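# Move mint tin from drawer to desk, close drawer

## Task

Lift the mint tin out of the drawer that stands open and set it down on the desk. Then push that drawer fully shut, with all its other contents still in it. Every cabinet must stay roughly where it was. The robot must not fall or finish leaning, or the task fails. The result only counts if it stays that way without the robot holding anything in place.

## Robot and tools

ROBOT. TidyBot++: a four-caster mobile base (0.54 m long, 0.50 m wide, 0.38 m tall) carrying one seven-joint arm with a two-finger gripper. The shoulder sits 0.12 m ahead of the base centre and 0.68 m up. Segments: upper arm 0.42 m, forearm 0.31 m, hand 0.31 m to the hand point. Cameras: base_camera (644x364 pinhole) and wrist_camera (644x476 fisheye, looks along the hand). Loose objects may occasionally get nudged by something else.

FRAMES. Base frame: origin on the floor below the base centre, x forward, y left, z up. hand_pose is the point between the finger pads in this frame; its z axis runs out along the fingers, and the fingers close along its y axis. Odometry frame = base frame at the start. base_odometry heading is positive to the left (-3.142 to 3.142) and counts wheel turns, so slip reads as motion and drift of a few cm and degrees builds up. base_tilt is in degrees, forward and right positive.

execute_actions(actions, cameras). actions is a list holding one action, or empty to just read state and images. An action is an object with base, joints, or both, plus optional speeds; its parts start together. base holds exactly one relative move from where the base last reported itself: translate_m (metres, forward +, -2 to 2), strafe_m (metres, left +, -2 to 2) or rotate_rad (radians, counter-clockwise from above +, -6.3 to 6.3). joints is a single object keyed by joint name giving absolute targets: joint_1_rad (any angle; whole arm about vertical, clockwise from above is +, opposite to rotate_rad), joint_2_rad shoulder (-2.249 to 2.249), joint_3_rad (any angle), joint_4_rad elbow (-2.579 to 2.579), joint_5_rad (any angle), joint_6_rad wrist (-2.099 to 2.099), joint_7_rad (any angle; hand down, + is counter-clockwise from above; at 1.57 fingers open left/right), gripper_pos 0 (open, about 85 mm gap) to 1 (closed, squeezing about 96-120 N per finger). Done tolerances: 0.039 rad for joints 1-4, 0.056 for 5-7, 0.03 for the gripper. Free-turning joints go the short way; for bigger turns send steps below half a turn. speeds caps top speed for that action only: translate_m and strafe_m 0.05-0.5 m/s, rotate_rad 0.1-1.57 rad/s (max is default). A base move needing over 8.667 s is refused; no action lasts beyond 15 s. Unknown keys or out-of-range values refuse the whole call. cameras: list of base_camera, wrist_camera or all; omitted/null means all, [] means none. Omitted joints or base may still be pushing toward old targets.

ARM GEOMETRY. With joint_1_rad 0, joint_3_rad 3.14, joint_5_rad 0 (near the start), the arm moves in the vertical x-z plane. Angles from vertical, forward positive: upper arm = j2, forearm = j2 - j4, hand = j2 - j4 - j6. Hand point offset from shoulder: forward = sum of length*sin(angle), up = sum of length*cos(angle). The arm starts folded, hand down, sticking out up to 0.08 m ahead of the base, elbow up to 1.15 m high. A downward hand reaches at most about 0.94 m high, only near the base. Closed fingertips go about 20 mm beyond the hand point.

wait(seconds): 0 to 10 s, commands nothing, returns state and images. zoom_image(camera, region): enlarges [x0, y0, x1, y1] pixels (origin top-left, at most 504x504) of that camera's latest full image. finished_scene(scene): ends the given scene after the last command is held and reports success; irreversible.

RESULT LINES. base_status and joint_status: done; off_target (resting away from target, maybe still pushing); contact_stop / time_out (target dropped, holding where stopped); not_followed with joint command not followed and a cause: line (self-collision check withheld arm targets; gripper still acts; targets may be retried later). A blocked base pushes until timeout and may still say done while short. on_its_own lists uncommanded motion. motor_effort gives percent of max per motor, peak in brackets, noisy. ARM HIT means a hard hit on the base or arm itself. Torque fault (joints 1-4 limit 104.5 N m, warning 56.7; 5-7 limit 51.3, warning 29.4) freezes the arm and gripper 10 s and skips the rest of the call. MOTOR HOT appears from 60 °C; at 75 °C an OVER-TEMPERATURE FAULT lets the arm sink and keys read limit_stop_at_motor_heat, so resend targets. If a call reports a stop, later motion calls in that reply are skipped.

ACCURACY. Friction leaves joints slightly off; correct by sending last command + (wanted - read). hand_pose itself can be 1-2 cm wrong; trust images. Loads make the arm sag; never command a held joint to its read angle. Nothing protects the arm from hitting the base.

AVOID. Dropping, slamming or shoving hard; driving while the arm is caught on something about 0.8 m or higher (tipping); horizontal force on a raised hand lifting wheels; moving cabinets; leaving anything held in place by the robot. If the robot leans, retract the arm or back away. Faster robot motion is preferred; thinking time lets the robot hold the last command.

Each tool is called after "Emit:" as name([rows], argument=value, ...), one row to a line, values as JSON.

## Session

Emit:
execute_actions(actions=[])

Scene clock: 0.00 s.
base_odometry: x=+0.000 y=+0.000 heading=+0.000 (m, m, rad; odometry frame)
base_tilt: forward=+0.3 right=+0.0 (deg)
base_status: not commanded
joint_positions: joint_1_rad=+0.046 joint_2_rad=-0.344 joint_3_rad=+3.198 joint_4_rad=-2.542 joint_5_rad=-0.041 joint_6_rad=-0.902 joint_7_rad=+1.628 gripper_pos=+0.000
joint_status: not commanded
motor_effort: joint_1_rad=+0 joint_2_rad=-2 joint_3_rad=+0 joint_4_rad=+17 joint_5_rad=-2 joint_6_rad=+2 joint_7_rad=-1 (%)
hand_pose: x=+0.2459 y=+0.0007 z=+0.5829 quat_wxyz=(-0.024, +0.999, -0.033, +0.022) (m; base frame)
pictures: base_camera, wrist_camera
Images, in order (width x height): base_camera 644x364, wrist_camera 644x476.

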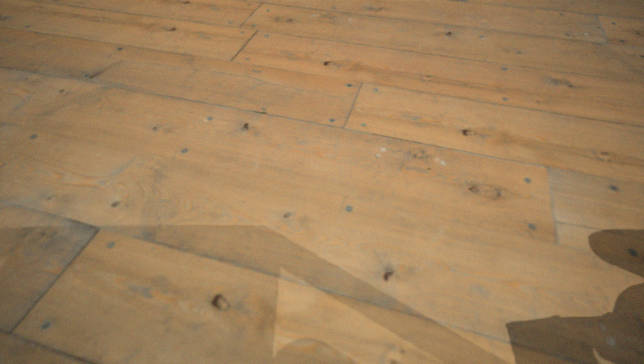

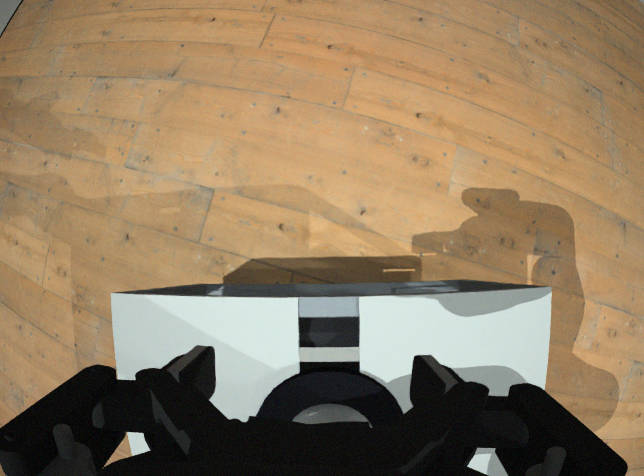

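Nothing seen; look around.

Emit:
execute_actions([
  {"joints":{"joint_6_rad":-0.2,"joint_4_rad":-2.0,"joint_2_rad":-0.3}},
])

Scene clock: 1.90 s.
base_odometry: x=+0.000 y=+0.000 heading=+0.000 (m, m, rad; odometry frame)
base_tilt: forward=+0.3 right=+0.0 (deg)
base_status: not commanded
joint_positions: joint_1_rad=+0.046 joint_2_rad=-0.313 joint_3_rad=+3.198 joint_4_rad=-2.011 joint_5_rad=-0.041 joint_6_rad=-0.229 joint_7_rad=+1.628 gripper_pos=+0.000
joint_status: all done
motor_effort: joint_1_rad=+0(0) joint_2_rad=-10(10) joint_3_rad=+1(0) joint_4_rad=+21(20) joint_5_rad=-1(0) joint_6_rad=+9(8) joint_7_rad=-1(1) (%)
hand_pose: x=+0.5913 y=-0.0473 z=+0.9340 quat_wxyz=(+0.022, +0.820, -0.036, +0.570) (m; base frame)
pictures: base_camera, wrist_camera
Images, in order (width x height): base_camera 644x364, wrist_camera 644x476.

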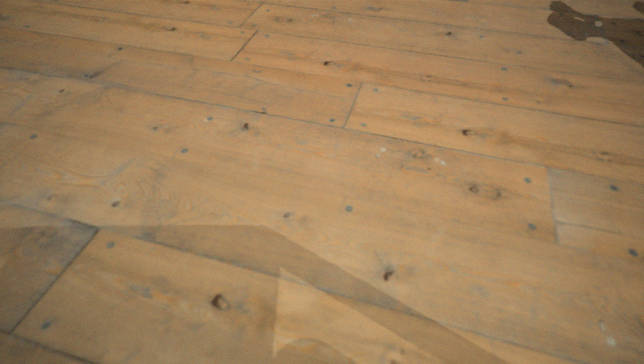

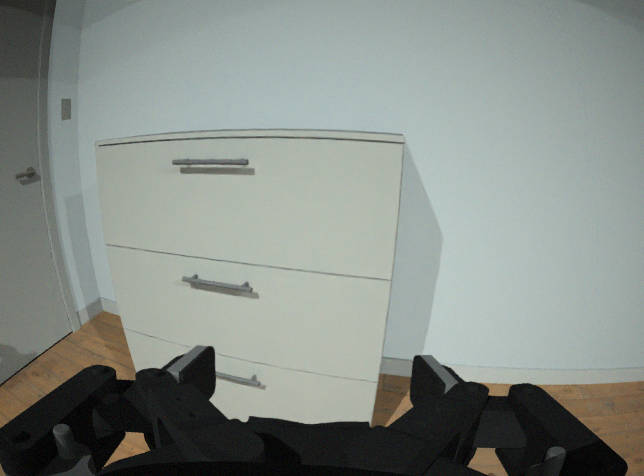

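Emit:
execute_actions([
  {"base":{"rotate_rad":-1.5}},
])

Scene clock: 4.23 s.
base_odometry: x=+0.000 y=+0.000 heading=-1.499 (m, m, rad; odometry frame)
base_tilt: forward=+0.2 right=+0.0 (deg)
base_status: done
joint_positions: joint_1_rad=+0.046 joint_2_rad=-0.304 joint_3_rad=+3.202 joint_4_rad=-2.011 joint_5_rad=-0.041 joint_6_rad=-0.229 joint_7_rad=+1.628 gripper_pos=+0.000
joint_status: not commanded
motor_effort: joint_1_rad=+0(1) joint_2_rad=-11(12) joint_3_rad=+1(2) joint_4_rad=+21(21) joint_5_rad=-1(1) joint_6_rad=+8(9) joint_7_rad=+0(0) (%)
hand_pose: x=+0.5934 y=-0.0497 z=+0.9297 quat_wxyz=(+0.023, +0.823, -0.038, +0.567) (m; base frame)
pictures: base_camera, wrist_camera
Images, in order (width x height): base_camera 644x364, wrist_camera 644x476.

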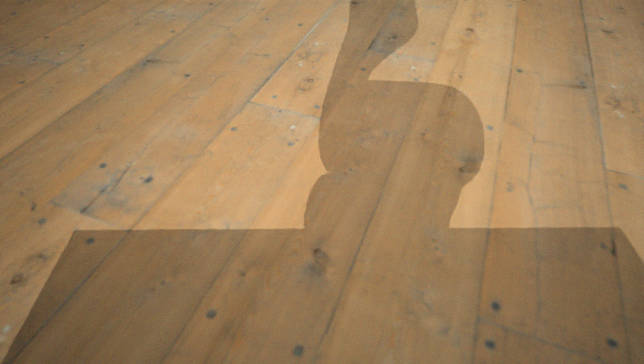

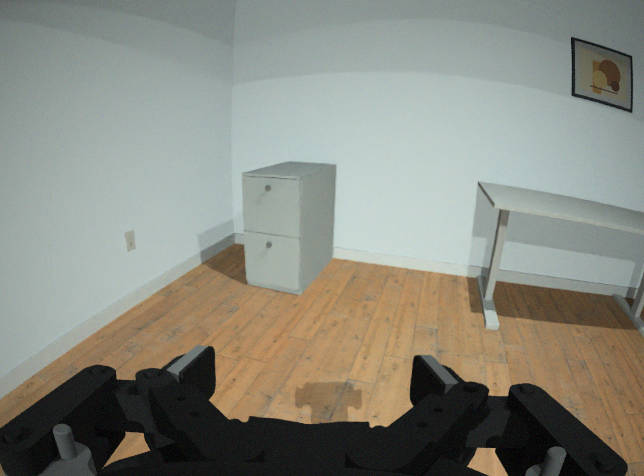

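Emit:
execute_actions([
  {"base":{"rotate_rad":-1.5}},
], cameras=["wrist_camera"])

Scene clock: 6.57 s.
base_odometry: x=+0.000 y=+0.000 heading=-2.997 (m, m, rad; odometry frame)
base_tilt: forward=+0.4 right=+0.1 (deg)
base_status: done
joint_positions: joint_1_rad=+0.047 joint_2_rad=-0.304 joint_3_rad=+3.202 joint_4_rad=-2.011 joint_5_rad=-0.041 joint_6_rad=-0.229 joint_7_rad=+1.628 gripper_pos=+0.000
joint_status: not commanded
motor_effort: joint_1_rad=+1(2) joint_2_rad=-10(12) joint_3_rad=+0(2) joint_4_rad=+21(22) joint_5_rad=+0(0) joint_6_rad=+8(9) joint_7_rad=-1(1) (%)
hand_pose: x=+0.5935 y=-0.0502 z=+0.9294 quat_wxyz=(+0.023, +0.823, -0.038, +0.566) (m; base frame)
pictures: wrist_camera
Images, in order (width x height): wrist_camera 644x476.

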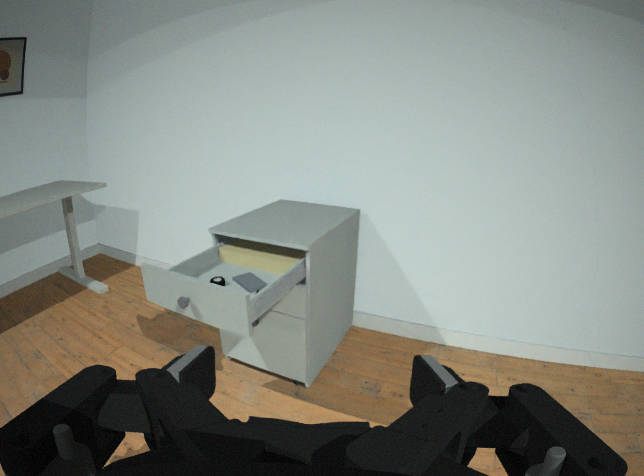

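Emit:
execute_actions([
  {"base":{"strafe_m":0.6}},
], cameras=["wrist_camera"])

Scene clock: 9.43 s.
base_odometry: x=+0.085 y=-0.594 heading=-2.998 (m, m, rad; odometry frame)
base_tilt: forward=+0.4 right=+0.0 (deg)
base_status: done
joint_positions: joint_1_rad=+0.047 joint_2_rad=-0.304 joint_3_rad=+3.202 joint_4_rad=-2.011 joint_5_rad=-0.041 joint_6_rad=-0.229 joint_7_rad=+1.628 gripper_pos=+0.000
joint_status: not commanded
motor_effort: joint_1_rad=+1(2) joint_2_rad=-10(11) joint_3_rad=+1(2) joint_4_rad=+21(21) joint_5_rad=-1(0) joint_6_rad=+9(9) joint_7_rad=-1(0) (%)
hand_pose: x=+0.5936 y=-0.0500 z=+0.9294 quat_wxyz=(+0.023, +0.823, -0.038, +0.566) (m; base frame)
pictures: wrist_camera
Images, in order (width x height): wrist_camera 644x476.

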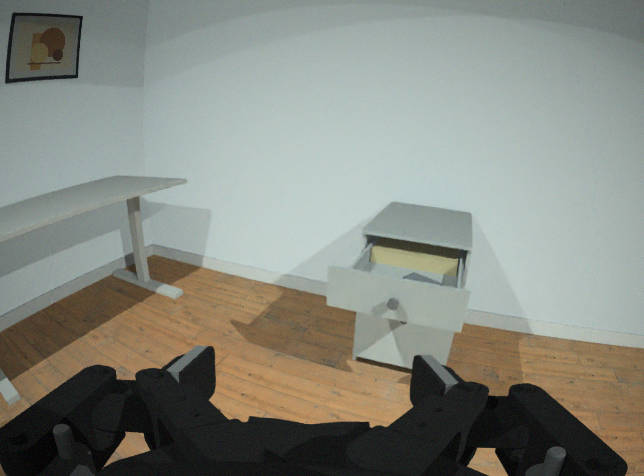

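Emit:
execute_actions([
  {"base":{"rotate_rad":-0.15}},
], cameras=[])

Emit:
execute_actions([
  {"base":{"translate_m":0.5}},
])

Scene clock: 10.53 s.
base_odometry: x=+0.085 y=-0.594 heading=+3.135 (m, m, rad; odometry frame)
base_tilt: forward=+0.3 right=+0.0 (deg)
base_status: done
joint_positions: joint_1_rad=+0.047 joint_2_rad=-0.304 joint_3_rad=+3.202 joint_4_rad=-2.011 joint_5_rad=-0.041 joint_6_rad=-0.229 joint_7_rad=+1.628 gripper_pos=+0.000
joint_status: not commanded
motor_effort: joint_1_rad=+0(2) joint_2_rad=-10(11) joint_3_rad=-1(2) joint_4_rad=+21(22) joint_5_rad=-1(1) joint_6_rad=+8(9) joint_7_rad=-1(0) (%)
hand_pose: x=+0.5935 y=-0.0503 z=+0.9294 quat_wxyz=(+0.024, +0.823, -0.039, +0.566) (m; base frame)
pictures: none
No camera images: the call's "cameras" was empty. Leave "cameras" out to get every camera's image.

Scene clock: 12.87 s.
base_odometry: x=-0.415 y=-0.590 heading=+3.134 (m, m, rad; odometry frame)
base_tilt: forward=+0.3 right=+0.1 (deg)
base_status: done
joint_positions: joint_1_rad=+0.047 joint_2_rad=-0.295 joint_3_rad=+3.202 joint_4_rad=-2.011 joint_5_rad=-0.041 joint_6_rad=-0.228 joint_7_rad=+1.628 gripper_pos=+0.000
joint_status: not commanded
motor_effort: joint_1_rad=+1(1) joint_2_rad=-11(14) joint_3_rad=+0(2) joint_4_rad=+21(22) joint_5_rad=-1(0) joint_6_rad=+8(9) joint_7_rad=+0(1) (%)
hand_pose: x=+0.5957 y=-0.0504 z=+0.9258 quat_wxyz=(+0.024, +0.825, -0.039, +0.563) (m; base frame)
pictures: base_camera, wrist_camera
Images, in order (width x height): base_camera 644x364, wrist_camera 644x476.

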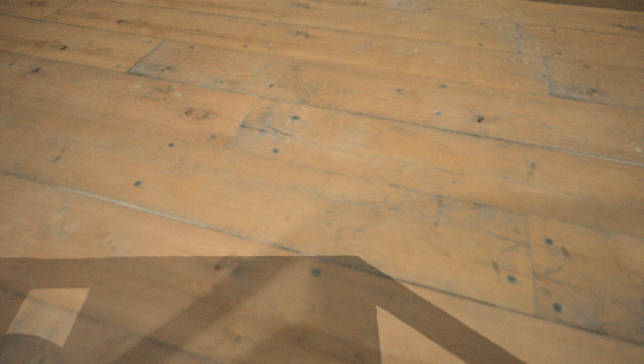

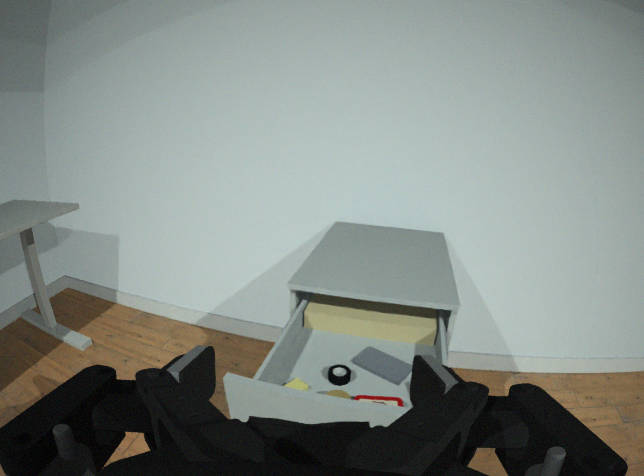

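Emit:
execute_actions([
  {"joints":{"joint_1_rad":0,"joint_2_rad":0.416,"joint_4_rad":-1.168,"joint_6_rad":-1.556}},
])

Scene clock: 15.33 s.
base_odometry: x=-0.415 y=-0.590 heading=+3.134 (m, m, rad; odometry frame)
base_tilt: forward=+0.3 right=+0.0 (deg)
base_status: not commanded
joint_positions: joint_1_rad=+0.014 joint_2_rad=+0.412 joint_3_rad=+3.202 joint_4_rad=-1.184 joint_5_rad=-0.041 joint_6_rad=-1.524 joint_7_rad=+1.628 gripper_pos=+0.000
joint_status: all done
motor_effort: joint_1_rad=+0(0) joint_2_rad=-33(35) joint_3_rad=+0(0) joint_4_rad=+17(21) joint_5_rad=-1(0) joint_6_rad=+1(9) joint_7_rad=+0(0) (%)
hand_pose: x=+0.6089 y=-0.0183 z=+0.7481 quat_wxyz=(-0.008, +1.000, -0.007, +0.011) (m; base frame)
pictures: base_camera, wrist_camera
Images, in order (width x height): base_camera 644x364, wrist_camera 644x476.

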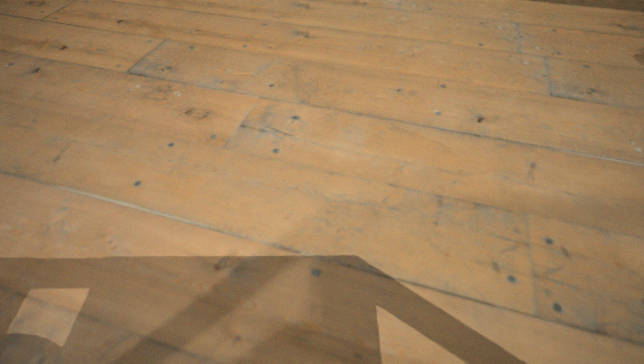

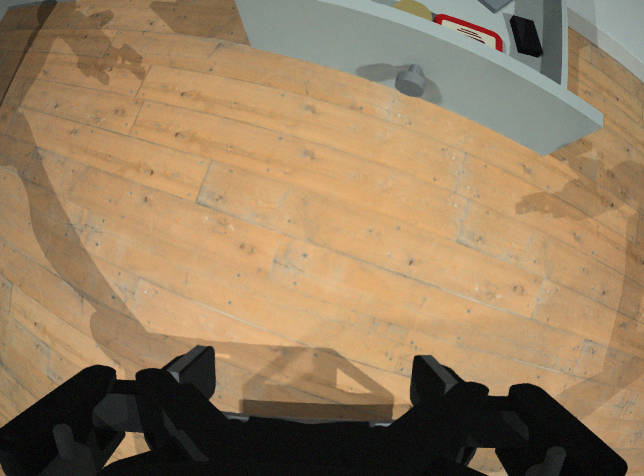

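Emit:
execute_actions([
  {"base":{"rotate_rad":-0.33}},
], cameras=["wrist_camera"])

Scene clock: 16.93 s.
base_odometry: x=-0.415 y=-0.590 heading=+2.805 (m, m, rad; odometry frame)
base_tilt: forward=+0.4 right=+0.0 (deg)
base_status: done
joint_positions: joint_1_rad=+0.006 joint_2_rad=+0.412 joint_3_rad=+3.205 joint_4_rad=-1.184 joint_5_rad=-0.041 joint_6_rad=-1.524 joint_7_rad=+1.628 gripper_pos=+0.000
joint_status: not commanded
motor_effort: joint_1_rad=+0(4) joint_2_rad=-33(34) joint_3_rad=+0(3) joint_4_rad=+17(16) joint_5_rad=+0(2) joint_6_rad=+1(1) joint_7_rad=-1(0) (%)
hand_pose: x=+0.6093 y=-0.0156 z=+0.7482 quat_wxyz=(-0.007, +1.000, -0.004, +0.012) (m; base frame)
pictures: wrist_camera
Images, in order (width x height): wrist_camera 644x476.

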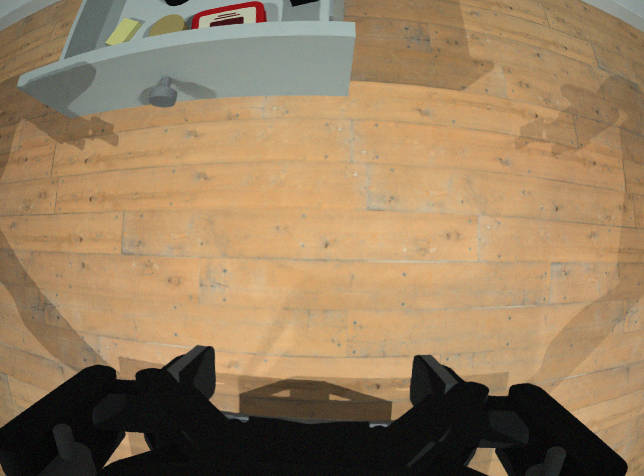

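Emit:
execute_actions([
  {"base":{"strafe_m":0.13}},
], cameras=[])

Emit:
execute_actions([
  {"base":{"translate_m":0.28}},
], cameras=["wrist_camera"])

Scene clock: 18.53 s.
base_odometry: x=-0.458 y=-0.713 heading=+2.804 (m, m, rad; odometry frame)
base_tilt: forward=+0.3 right=+0.0 (deg)
base_status: done
joint_positions: joint_1_rad=-0.004 joint_2_rad=+0.412 joint_3_rad=+3.200 joint_4_rad=-1.184 joint_5_rad=-0.041 joint_6_rad=-1.524 joint_7_rad=+1.628 gripper_pos=+0.000
joint_status: not commanded
motor_effort: joint_1_rad=+1(3) joint_2_rad=-33(34) joint_3_rad=+0(2) joint_4_rad=+17(17) joint_5_rad=-1(2) joint_6_rad=+1(1) joint_7_rad=+0(1) (%)
hand_pose: x=+0.6094 y=-0.0086 z=+0.7482 quat_wxyz=(-0.008, +1.000, +0.003, +0.012) (m; base frame)
pictures: none
No camera images: the call's "cameras" was empty. Leave "cameras" out to get every camera's image.

Scene clock: 20.30 s.
base_odometry: x=-0.722 y=-0.620 heading=+2.805 (m, m, rad; odometry frame)
base_tilt: forward=+0.4 right=+0.1 (deg)
base_status: done
joint_positions: joint_1_rad=-0.004 joint_2_rad=+0.419 joint_3_rad=+3.200 joint_4_rad=-1.180 joint_5_rad=-0.041 joint_6_rad=-1.527 joint_7_rad=+1.628 gripper_pos=+0.000
joint_status: not commanded
motor_effort: joint_1_rad=+0(2) joint_2_rad=-33(36) joint_3_rad=+1(1) joint_4_rad=+17(18) joint_5_rad=+0(1) joint_6_rad=+1(2) joint_7_rad=-1(1) (%)
hand_pose: x=+0.6101 y=-0.0086 z=+0.7459 quat_wxyz=(-0.008, +1.000, +0.003, +0.009) (m; base frame)
pictures: wrist_camera
Images, in order (width x height): wrist_camera 644x476.

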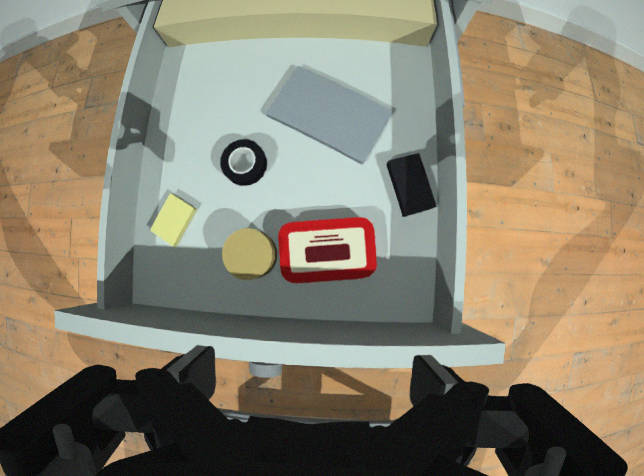

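Emit:
execute_actions([
  {"joints":{"joint_2_rad":0.505,"joint_4_rad":-1.455,"joint_6_rad":-1.2}},
], cameras=["wrist_camera"])

Scene clock: 22.00 s.
base_odometry: x=-0.722 y=-0.620 heading=+2.805 (m, m, rad; odometry frame)
base_tilt: forward=+0.4 right=+0.0 (deg)
base_status: not commanded
joint_positions: joint_1_rad=-0.004 joint_2_rad=+0.503 joint_3_rad=+3.200 joint_4_rad=-1.439 joint_5_rad=-0.041 joint_6_rad=-1.229 joint_7_rad=+1.628 gripper_pos=+0.000
joint_status: all done
motor_effort: joint_1_rad=+0(0) joint_2_rad=-35(38) joint_3_rad=+0(0) joint_4_rad=+15(16) joint_5_rad=-1(1) joint_6_rad=+1(1) joint_7_rad=+0(1) (%)
hand_pose: x=+0.6063 y=-0.0112 z=+0.6250 quat_wxyz=(-0.006, +1.000, -0.002, -0.014) (m; base frame)
pictures: wrist_camera
Images, in order (width x height): wrist_camera 644x476.

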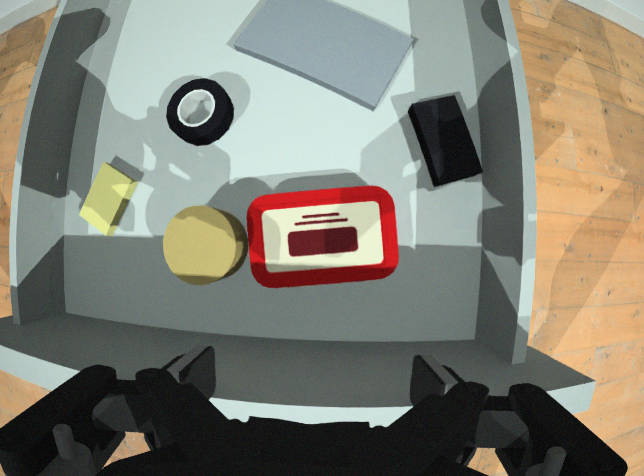

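Emit:
execute_actions([
  {"joints":{"joint_7_rad":0.06,"joint_6_rad":-1.17}},
], cameras=["wrist_camera"])

Scene clock: 24.00 s.
base_odometry: x=-0.722 y=-0.620 heading=+2.805 (m, m, rad; odometry frame)
base_tilt: forward=+0.4 right=+0.0 (deg)
base_status: not commanded
joint_positions: joint_1_rad=-0.002 joint_2_rad=+0.503 joint_3_rad=+3.200 joint_4_rad=-1.441 joint_5_rad=-0.041 joint_6_rad=-1.176 joint_7_rad=+0.077 gripper_pos=+0.000
joint_status: all done
motor_effort: joint_1_rad=-1(2) joint_2_rad=-34(36) joint_3_rad=-1(3) joint_4_rad=+13(15) joint_5_rad=-1(3) joint_6_rad=-2(4) joint_7_rad=+0(2) (%)
hand_pose: x=+0.6220 y=-0.0136 z=+0.6244 quat_wxyz=(-0.011, +0.711, -0.703, +0.005) (m; base frame)
pictures: wrist_camera
Images, in order (width x height): wrist_camera 644x476.

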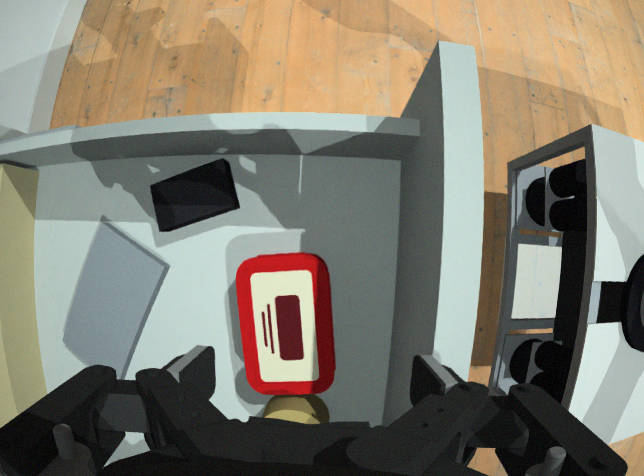

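Emit:
execute_actions([
  {"base":{"translate_m":0.03},"joints":{"joint_2_rad":0.585,"joint_4_rad":-1.47,"joint_6_rad":-1.08}},
], cameras=["wrist_camera"])

Scene clock: 25.50 s.
base_odometry: x=-0.751 y=-0.611 heading=+2.805 (m, m, rad; odometry frame)
base_tilt: forward=+0.3 right=+0.0 (deg)
base_status: done
joint_positions: joint_1_rad=-0.002 joint_2_rad=+0.591 joint_3_rad=+3.200 joint_4_rad=-1.463 joint_5_rad=-0.041 joint_6_rad=-1.108 joint_7_rad=+0.077 gripper_pos=+0.000
joint_status: all done
motor_effort: joint_1_rad=+0(2) joint_2_rad=-37(41) joint_3_rad=+0(1) joint_4_rad=+15(15) joint_5_rad=-1(2) joint_6_rad=+1(7) joint_7_rad=-1(0) (%)
hand_pose: x=+0.6261 y=-0.0147 z=+0.5739 quat_wxyz=(+0.005, +0.711, -0.703, -0.008) (m; base frame)
pictures: wrist_camera
Images, in order (width x height): wrist_camera 644x476.

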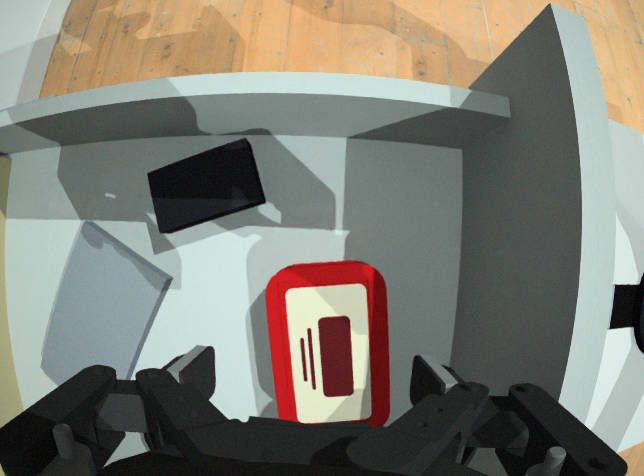

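Emit:
execute_actions([
  {"base":{"translate_m":0.01},"joints":{"joint_2_rad":0.64,"joint_4_rad":-1.47,"joint_6_rad":-1.03}},
], cameras=["wrist_camera"])

Scene clock: 26.63 s.
base_odometry: x=-0.760 y=-0.607 heading=+2.805 (m, m, rad; odometry frame)
base_tilt: forward=+0.4 right=+0.0 (deg)
base_status: done
joint_positions: joint_1_rad=-0.002 joint_2_rad=+0.640 joint_3_rad=+3.200 joint_4_rad=-1.465 joint_5_rad=-0.041 joint_6_rad=-1.061 joint_7_rad=+0.077 gripper_pos=+0.000
joint_status: all done
motor_effort: joint_1_rad=+0(2) joint_2_rad=-38(41) joint_3_rad=+0(1) joint_4_rad=+15(15) joint_5_rad=+0(0) joint_6_rad=+0(0) joint_7_rad=+0(0) (%)
hand_pose: x=+0.6339 y=-0.0157 z=+0.5481 quat_wxyz=(+0.008, +0.711, -0.703, -0.009) (m; base frame)
pictures: wrist_camera
Images, in order (width x height): wrist_camera 644x476.

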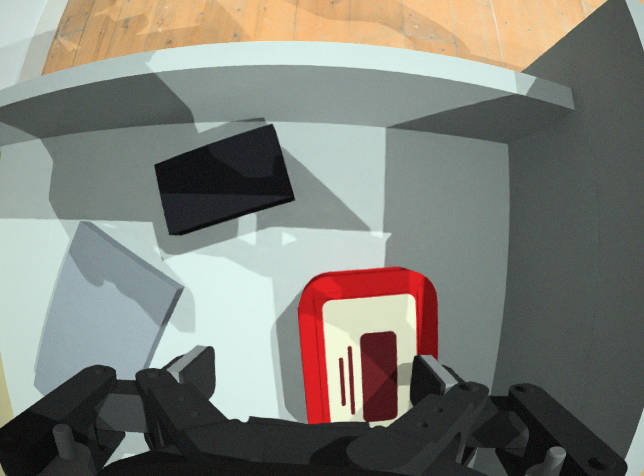

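Emit:
execute_actions([
  {"base":{"translate_m":-0.015}},
], cameras=["wrist_camera"])

Scene clock: 27.53 s.
base_odometry: x=-0.746 y=-0.612 heading=+2.805 (m, m, rad; odometry frame)
base_tilt: forward=+0.3 right=+0.1 (deg)
base_status: done
joint_positions: joint_1_rad=-0.002 joint_2_rad=+0.639 joint_3_rad=+3.200 joint_4_rad=-1.466 joint_5_rad=-0.041 joint_6_rad=-1.060 joint_7_rad=+0.077 gripper_pos=+0.000
joint_status: not commanded
motor_effort: joint_1_rad=+0(3) joint_2_rad=-38(41) joint_3_rad=+0(1) joint_4_rad=+15(15) joint_5_rad=+0(1) joint_6_rad=+0(0) joint_7_rad=+0(0) (%)
hand_pose: x=+0.6339 y=-0.0157 z=+0.5484 quat_wxyz=(+0.007, +0.711, -0.703, -0.008) (m; base frame)
pictures: wrist_camera
Images, in order (width x height): wrist_camera 644x476.

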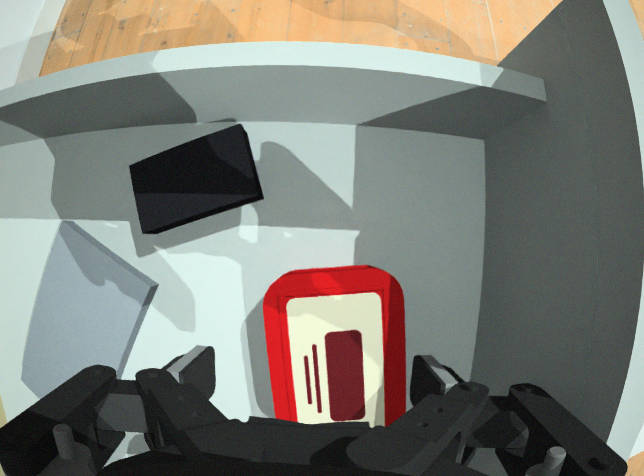

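Centered. Descend more.

Emit:
execute_actions([
  {"joints":{"joint_2_rad":0.70,"joint_4_rad":-1.46,"joint_6_rad":-0.97}},
], cameras=["wrist_camera"])

Scene clock: 28.60 s.
base_odometry: x=-0.746 y=-0.612 heading=+2.805 (m, m, rad; odometry frame)
base_tilt: forward=+0.3 right=+0.0 (deg)
base_status: not commanded
joint_positions: joint_1_rad=-0.002 joint_2_rad=+0.648 joint_3_rad=+3.200 joint_4_rad=-1.459 joint_5_rad=-0.041 joint_6_rad=-1.022 joint_7_rad=+0.077 gripper_pos=+0.000
joint_status: joint_2_rad off_target (ended at +0.648, target +0.700); the others done
motor_effort: joint_1_rad=+0(1) joint_2_rad=-28(39) joint_3_rad=+0(1) joint_4_rad=+11(14) joint_5_rad=+0(0) joint_6_rad=+4(8) joint_7_rad=-1(0) (%)
hand_pose: x=+0.6479 y=-0.0166 z=+0.5452 quat_wxyz=(-0.005, +0.711, -0.703, +0.005) (m; base frame)
pictures: wrist_camera
Images, in order (width x height): wrist_camera 644x476.

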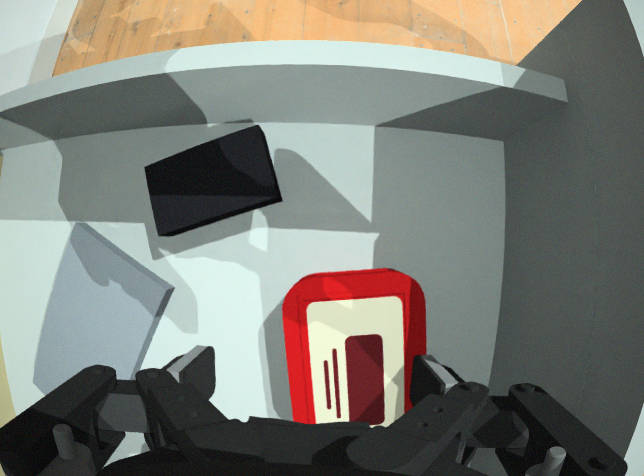

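Emit:
execute_actions([
  {"joints":{"joint_2_rad":0.65,"gripper_pos":1}},
], cameras=["wrist_camera"])

Scene clock: 29.80 s.
base_odometry: x=-0.746 y=-0.612 heading=+2.805 (m, m, rad; odometry frame)
base_tilt: forward=+0.4 right=+0.0 (deg)
base_status: not commanded
joint_positions: joint_1_rad=-0.002 joint_2_rad=+0.627 joint_3_rad=+3.200 joint_4_rad=-1.457 joint_5_rad=-0.041 joint_6_rad=-1.009 joint_7_rad=+0.077 gripper_pos=+0.999
joint_status: all done
motor_effort: joint_1_rad=+0(0) joint_2_rad=-34(37) joint_3_rad=+0(0) joint_4_rad=+13(14) joint_5_rad=+0(1) joint_6_rad=+2(6) joint_7_rad=-1(1) (%)
hand_pose: x=+0.6557 y=-0.0169 z=+0.5573 quat_wxyz=(-0.017, +0.711, -0.703, +0.019) (m; base frame)
pictures: wrist_camera
Images, in order (width x height): wrist_camera 644x476.

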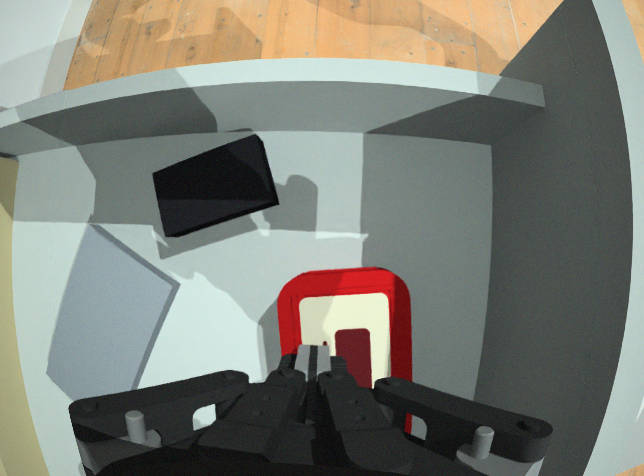

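Emit:
execute_actions([
  {"joints":{"joint_2_rad":0.60,"joint_4_rad":-1.50,"joint_6_rad":-1.04,"gripper_pos":0}},
], cameras=[])

Emit:
execute_actions([
  {"joints":{"joint_2_rad":0.671,"joint_4_rad":-1.516,"joint_6_rad":-0.955}},
], cameras=["wrist_camera"])

Scene clock: 31.40 s.
base_odometry: x=-0.746 y=-0.612 heading=+2.805 (m, m, rad; odometry frame)
base_tilt: forward=+0.4 right=+0.1 (deg)
base_status: not commanded
joint_positions: joint_1_rad=-0.002 joint_2_rad=+0.608 joint_3_rad=+3.200 joint_4_rad=-1.491 joint_5_rad=-0.041 joint_6_rad=-1.009 joint_7_rad=+0.077 gripper_pos=+0.000
joint_status: all done
motor_effort: joint_1_rad=+0(1) joint_2_rad=-37(42) joint_3_rad=+1(0) joint_4_rad=+14(16) joint_5_rad=+0(0) joint_6_rad=+0(5) joint_7_rad=+0(0) (%)
hand_pose: x=+0.6418 y=-0.0164 z=+0.5573 quat_wxyz=(-0.012, +0.710, -0.703, +0.012) (m; base frame)
pictures: none
No camera images: the call's "cameras" was empty. Leave "cameras" out to get every camera's image.

Scene clock: 32.30 s.
base_odometry: x=-0.746 y=-0.612 heading=+2.805 (m, m, rad; odometry frame)
base_tilt: forward=+0.4 right=+0.0 (deg)
base_status: not commanded
joint_positions: joint_1_rad=-0.002 joint_2_rad=+0.665 joint_3_rad=+3.200 joint_4_rad=-1.499 joint_5_rad=-0.041 joint_6_rad=-0.979 joint_7_rad=+0.077 gripper_pos=+0.000
joint_status: all done
motor_effort: joint_1_rad=+1(0) joint_2_rad=-38(40) joint_3_rad=-1(1) joint_4_rad=+13(12) joint_5_rad=-1(0) joint_6_rad=+0(2) joint_7_rad=-1(0) (%)
hand_pose: x=+0.6394 y=-0.0170 z=+0.5260 quat_wxyz=(+0.001, +0.711, -0.704, +0.001) (m; base frame)
pictures: wrist_camera
Images, in order (width x height): wrist_camera 644x476.

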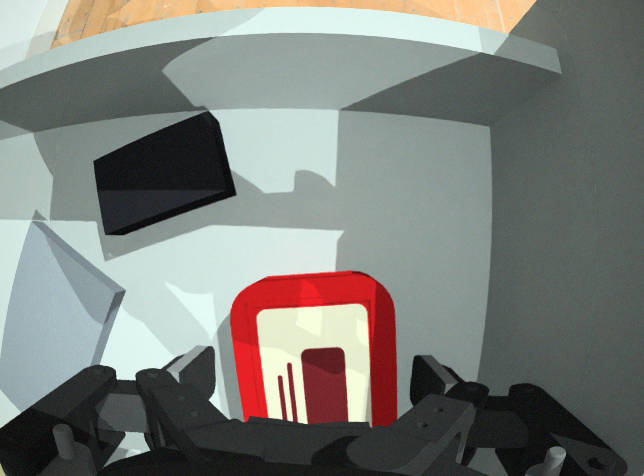

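Straddling now. Close.

Emit:
execute_actions([
  {"joints":{"gripper_pos":1}},
], cameras=[])

Scene clock: 35.83 s.
base_odometry: x=-0.746 y=-0.612 heading=+2.805 (m, m, rad; odometry frame)
base_tilt: forward=+0.3 right=+0.1 (deg)
base_status: not commanded
joint_positions: joint_1_rad=-0.002 joint_2_rad=+0.650 joint_3_rad=+3.200 joint_4_rad=-1.502 joint_5_rad=-0.041 joint_6_rad=-0.980 joint_7_rad=+0.077 gripper_pos=+0.353
joint_status: gripper_pos off_target (ended at +0.353, target +1.000)
motor_effort: joint_1_rad=+0(0) joint_2_rad=-35(39) joint_3_rad=+1(1) joint_4_rad=+14(15) joint_5_rad=-1(1) joint_6_rad=+2(9) joint_7_rad=+0(0) (%)
hand_pose: x=+0.6398 y=-0.0169 z=+0.5326 quat_wxyz=(-0.003, +0.710, -0.704, +0.004) (m; base frame)
pictures: none
No camera images: the call's "cameras" was empty. Leave "cameras" out to get every camera's image.

Emit:
execute_actions([
  {"joints":{"joint_2_rad":0.416,"joint_4_rad":-1.168,"joint_6_rad":-1.556}},
], cameras=[])

Emit:
execute_actions([
  {"joints":{"joint_2_rad":0.227,"joint_4_rad":-0.944,"joint_6_rad":-1.97}},
], cameras=[])

Scene clock: 37.90 s.
base_odometry: x=-0.746 y=-0.612 heading=+2.805 (m, m, rad; odometry frame)
base_tilt: forward=+0.3 right=+0.1 (deg)
base_status: not commanded
joint_positions: joint_1_rad=-0.002 joint_2_rad=+0.416 joint_3_rad=+3.200 joint_4_rad=-1.178 joint_5_rad=-0.041 joint_6_rad=-1.527 joint_7_rad=+0.077 gripper_pos=+0.353
joint_status: all done
motor_effort: joint_1_rad=+0(1) joint_2_rad=-34(44) joint_3_rad=+0(0) joint_4_rad=+17(18) joint_5_rad=+0(0) joint_6_rad=+1(2) joint_7_rad=-1(1) (%)
hand_pose: x=+0.6104 y=-0.0100 z=+0.7478 quat_wxyz=(-0.013, +0.715, -0.699, +0.002) (m; base frame)
pictures: none
No camera images: the call's "cameras" was empty. Leave "cameras" out to get every camera's image.

Scene clock: 39.50 s.
base_odometry: x=-0.746 y=-0.612 heading=+2.805 (m, m, rad; odometry frame)
base_tilt: forward=+0.4 right=+0.1 (deg)
base_status: not commanded
joint_positions: joint_1_rad=-0.002 joint_2_rad=+0.226 joint_3_rad=+3.200 joint_4_rad=-0.952 joint_5_rad=-0.041 joint_6_rad=-1.944 joint_7_rad=+0.077 gripper_pos=+0.353
joint_status: all done
motor_effort: joint_1_rad=+0(0) joint_2_rad=-26(38) joint_3_rad=+0(0) joint_4_rad=+16(19) joint_5_rad=-1(0) joint_6_rad=+1(2) joint_7_rad=-1(0) (%)
hand_pose: x=+0.5105 y=-0.0057 z=+0.9008 quat_wxyz=(-0.016, +0.720, -0.694, -0.001) (m; base frame)
pictures: none
No camera images: the call's "cameras" was empty. Leave "cameras" out to get every camera's image.

Emit:
execute_actions([
  {"base":{"rotate_rad":1.4}},
])

Scene clock: 41.93 s.
base_odometry: x=-0.746 y=-0.612 heading=-2.079 (m, m, rad; odometry frame)
base_tilt: forward=+0.4 right=+0.0 (deg)
base_status: done
joint_positions: joint_1_rad=-0.006 joint_2_rad=+0.235 joint_3_rad=+3.196 joint_4_rad=-0.952 joint_5_rad=-0.041 joint_6_rad=-1.944 joint_7_rad=+0.077 gripper_pos=+0.353
joint_status: not commanded
motor_effort: joint_1_rad=+0(3) joint_2_rad=-25(29) joint_3_rad=+0(2) joint_4_rad=+16(16) joint_5_rad=+0(0) joint_6_rad=+1(0) joint_7_rad=-1(0) (%)
hand_pose: x=+0.5124 y=-0.0027 z=+0.8974 quat_wxyz=(-0.013, +0.723, -0.691, -0.004) (m; base frame)
pictures: base_camera, wrist_camera
Images, in order (width x height): base_camera 644x364, wrist_camera 644x476.

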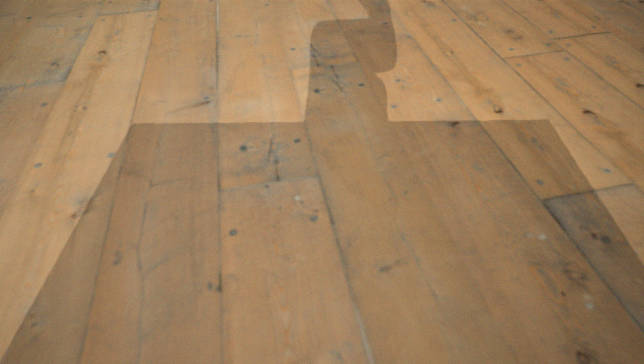

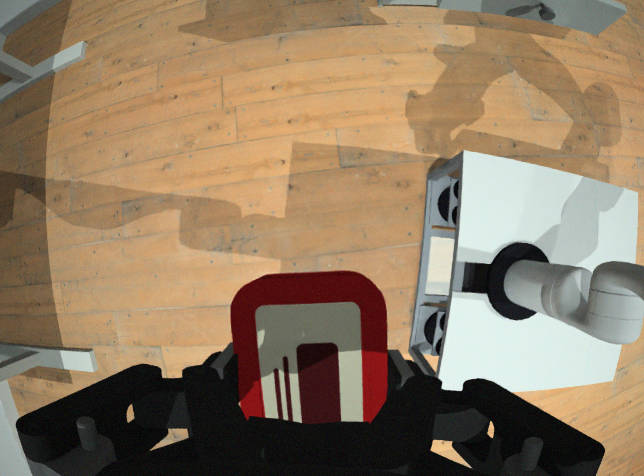

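Emit:
execute_actions([
  {"base":{"translate_m":0.6}},
])

Scene clock: 60.60 s.
base_odometry: x=-1.038 y=-1.137 heading=-2.078 (m, m, rad; odometry frame)
base_tilt: forward=+0.3 right=+0.0 (deg)
base_status: done
joint_positions: joint_1_rad=-0.006 joint_2_rad=+0.233 joint_3_rad=+3.196 joint_4_rad=-0.952 joint_5_rad=-0.041 joint_6_rad=-1.944 joint_7_rad=+0.077 gripper_pos=+0.353
joint_status: not commanded
motor_effort: joint_1_rad=+0(1) joint_2_rad=-26(28) joint_3_rad=-1(1) joint_4_rad=+15(16) joint_5_rad=+0(1) joint_6_rad=+1(2) joint_7_rad=-1(0) (%)
hand_pose: x=+0.5119 y=-0.0027 z=+0.8982 quat_wxyz=(-0.014, +0.723, -0.691, -0.004) (m; base frame)
pictures: base_camera, wrist_camera
Images, in order (width x height): base_camera 644x364, wrist_camera 644x476.

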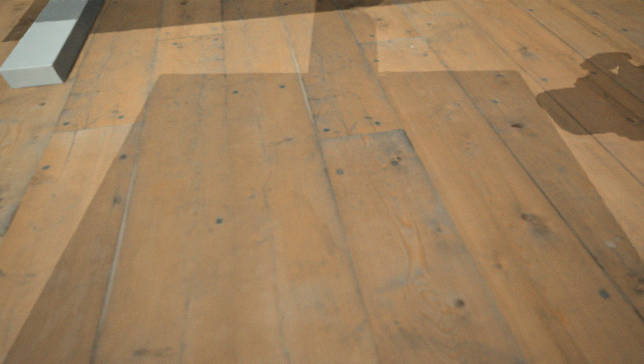

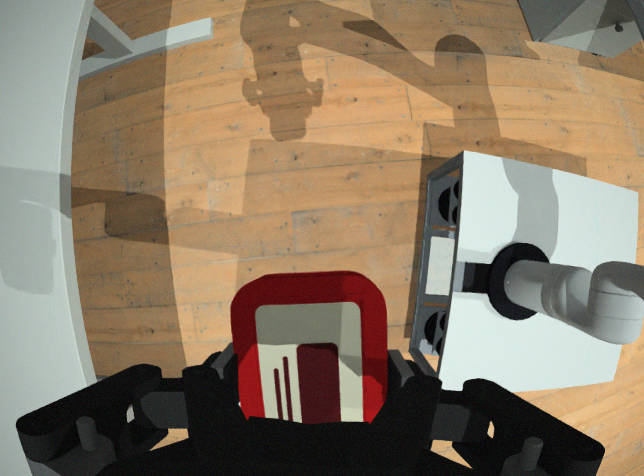

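Emit:
execute_actions([
  {"base":{"translate_m":0.38}},
])

Scene clock: 63.00 s.
base_odometry: x=-1.222 y=-1.469 heading=-2.078 (m, m, rad; odometry frame)
base_tilt: forward=+0.3 right=+0.1 (deg)
base_status: done
joint_positions: joint_1_rad=-0.006 joint_2_rad=+0.236 joint_3_rad=+3.196 joint_4_rad=-0.952 joint_5_rad=-0.041 joint_6_rad=-1.944 joint_7_rad=+0.077 gripper_pos=+0.353
joint_status: not commanded
motor_effort: joint_1_rad=+0(0) joint_2_rad=-25(29) joint_3_rad=+0(1) joint_4_rad=+15(16) joint_5_rad=-1(1) joint_6_rad=+1(1) joint_7_rad=+0(1) (%)
hand_pose: x=+0.5127 y=-0.0027 z=+0.8968 quat_wxyz=(-0.012, +0.723, -0.691, -0.005) (m; base frame)
pictures: base_camera, wrist_camera
Images, in order (width x height): base_camera 644x364, wrist_camera 644x476.

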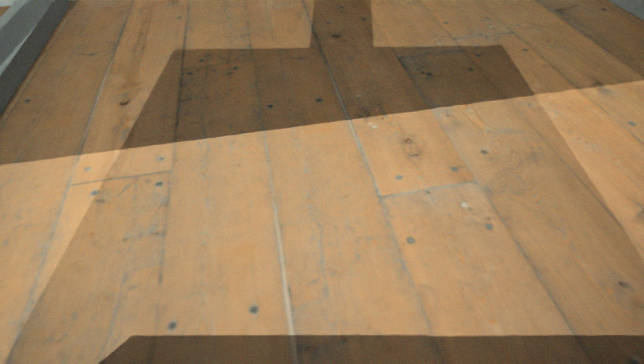

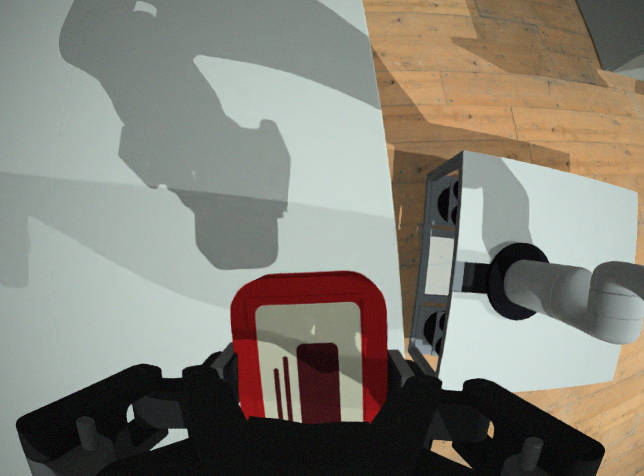

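Emit:
execute_actions([
  {"joints":{"joint_2_rad":0.36,"joint_4_rad":-1.10,"joint_6_rad":-1.68}},
], cameras=["wrist_camera"])

Scene clock: 64.60 s.
base_odometry: x=-1.222 y=-1.469 heading=-2.078 (m, m, rad; odometry frame)
base_tilt: forward=+0.3 right=+0.0 (deg)
base_status: not commanded
joint_positions: joint_1_rad=-0.006 joint_2_rad=+0.369 joint_3_rad=+3.196 joint_4_rad=-1.095 joint_5_rad=-0.041 joint_6_rad=-1.707 joint_7_rad=+0.077 gripper_pos=+0.353
joint_status: all done
motor_effort: joint_1_rad=+0(0) joint_2_rad=-31(37) joint_3_rad=+0(0) joint_4_rad=+18(18) joint_5_rad=+0(1) joint_6_rad=+0(2) joint_7_rad=+0(0) (%)
hand_pose: x=+0.5751 y=-0.0044 z=+0.7966 quat_wxyz=(+0.002, +0.720, -0.694, -0.018) (m; base frame)
pictures: wrist_camera
Images, in order (width x height): wrist_camera 644x476.

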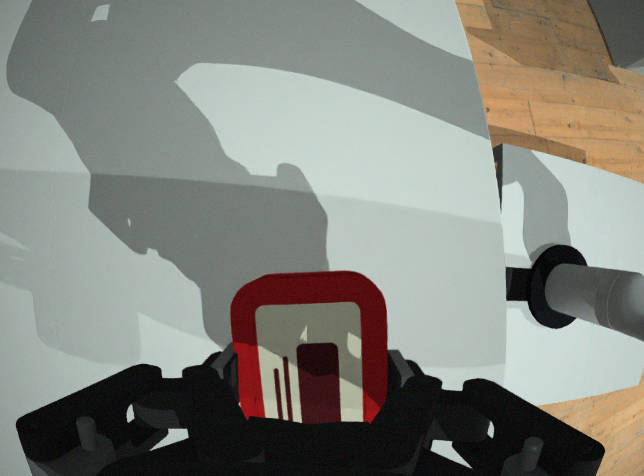

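Emit:
execute_actions([
  {"joints":{"joint_2_rad":0.44,"joint_4_rad":-1.19,"joint_6_rad":-1.52}},
], cameras=["wrist_camera"])

Scene clock: 65.83 s.
base_odometry: x=-1.222 y=-1.469 heading=-2.078 (m, m, rad; odometry frame)
base_tilt: forward=+0.4 right=+0.0 (deg)
base_status: not commanded
joint_positions: joint_1_rad=-0.006 joint_2_rad=+0.439 joint_3_rad=+3.196 joint_4_rad=-1.183 joint_5_rad=-0.041 joint_6_rad=-1.548 joint_7_rad=+0.077 gripper_pos=+0.353
joint_status: all done
motor_effort: joint_1_rad=+0(2) joint_2_rad=-34(38) joint_3_rad=+0(1) joint_4_rad=+17(18) joint_5_rad=+0(0) joint_6_rad=+0(2) joint_7_rad=+0(1) (%)
hand_pose: x=+0.6037 y=-0.0058 z=+0.7354 quat_wxyz=(+0.003, +0.718, -0.696, -0.016) (m; base frame)
pictures: wrist_camera
Images, in order (width x height): wrist_camera 644x476.

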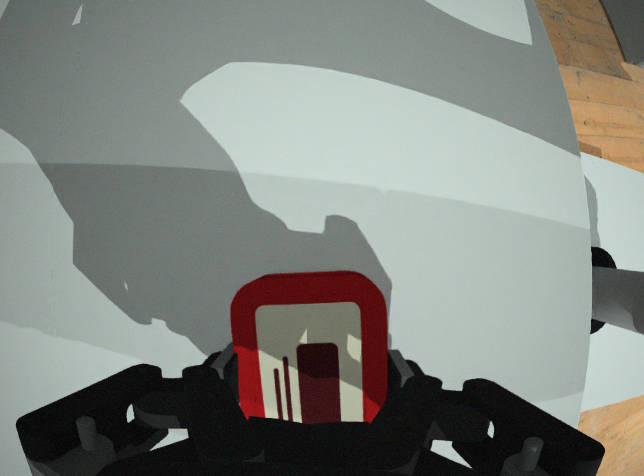

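Emit:
execute_actions([
  {"joints":{"joint_2_rad":0.475,"joint_4_rad":-1.32,"joint_6_rad":-1.36}},
], cameras=["wrist_camera"])

Scene clock: 67.00 s.
base_odometry: x=-1.222 y=-1.469 heading=-2.078 (m, m, rad; odometry frame)
base_tilt: forward=+0.3 right=+0.0 (deg)
base_status: not commanded
joint_positions: joint_1_rad=-0.006 joint_2_rad=+0.394 joint_3_rad=+3.196 joint_4_rad=-1.266 joint_5_rad=-0.041 joint_6_rad=-1.422 joint_7_rad=+0.077 gripper_pos=+0.353
joint_status: joint_2_rad off_target (ended at +0.394, target +0.475); joint_4_rad off_target (ended at -1.266, target -1.320); joint_6_rad off_target (ended at -1.422, target -1.360)
motor_effort: joint_1_rad=+1(2) joint_2_rad=-16(35) joint_3_rad=+0(0) joint_4_rad=+10(17) joint_5_rad=-1(0) joint_6_rad=+5(5) joint_7_rad=+0(0) (%)
hand_pose: x=+0.6131 y=-0.0071 z=+0.7316 quat_wxyz=(-0.027, +0.717, -0.697, +0.016) (m; base frame)
pictures: wrist_camera
Images, in order (width x height): wrist_camera 644x476.

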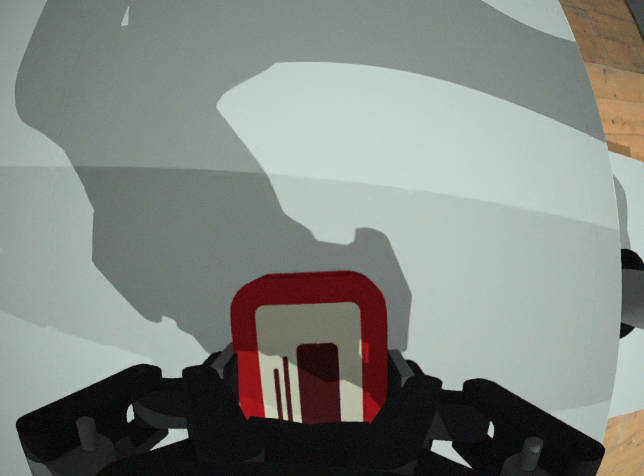

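Contact. Release and lift.

Emit:
execute_actions([
  {"joints":{"joint_2_rad":0.40,"joint_4_rad":-1.25,"joint_6_rad":-1.45,"gripper_pos":0}},
], cameras=[])

Emit:
execute_actions([
  {"joints":{"joint_2_rad":0.227,"joint_4_rad":-0.944,"joint_6_rad":-1.97}},
], cameras=["wrist_camera"])

Scene clock: 68.33 s.
base_odometry: x=-1.222 y=-1.469 heading=-2.078 (m, m, rad; odometry frame)
base_tilt: forward=+0.4 right=+0.1 (deg)
base_status: not commanded
joint_positions: joint_1_rad=-0.006 joint_2_rad=+0.397 joint_3_rad=+3.196 joint_4_rad=-1.262 joint_5_rad=-0.041 joint_6_rad=-1.422 joint_7_rad=+0.077 gripper_pos=+0.000
joint_status: all done
motor_effort: joint_1_rad=+0(0) joint_2_rad=-32(34) joint_3_rad=+0(0) joint_4_rad=+17(17) joint_5_rad=+0(0) joint_6_rad=+1(6) joint_7_rad=+0(0) (%)
hand_pose: x=+0.6145 y=-0.0071 z=+0.7315 quat_wxyz=(-0.028, +0.717, -0.697, +0.017) (m; base frame)
pictures: none
No camera images: the call's "cameras" was empty. Leave "cameras" out to get every camera's image.

Scene clock: 69.97 s.
base_odometry: x=-1.222 y=-1.469 heading=-2.078 (m, m, rad; odometry frame)
base_tilt: forward=+0.3 right=+0.1 (deg)
base_status: not commanded
joint_positions: joint_1_rad=-0.006 joint_2_rad=+0.222 joint_3_rad=+3.196 joint_4_rad=-0.953 joint_5_rad=-0.041 joint_6_rad=-1.942 joint_7_rad=+0.077 gripper_pos=+0.000
joint_status: all done
motor_effort: joint_1_rad=+0(0) joint_2_rad=-24(35) joint_3_rad=+1(0) joint_4_rad=+15(18) joint_5_rad=+0(0) joint_6_rad=+1(1) joint_7_rad=+0(0) (%)
hand_pose: x=+0.5102 y=-0.0027 z=+0.9024 quat_wxyz=(-0.018, +0.723, -0.691, +0.001) (m; base frame)
pictures: wrist_camera
Images, in order (width x height): wrist_camera 644x476.

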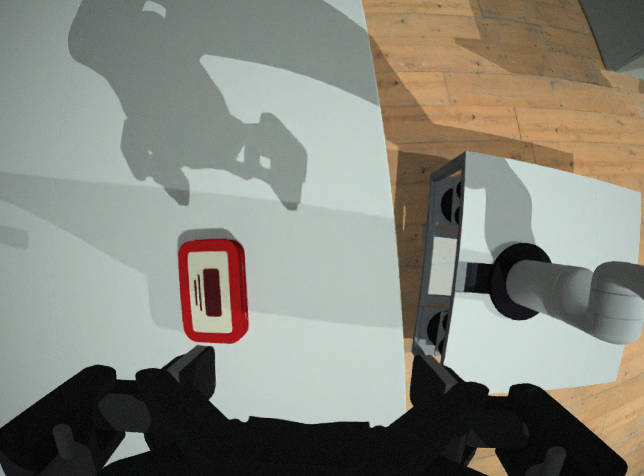

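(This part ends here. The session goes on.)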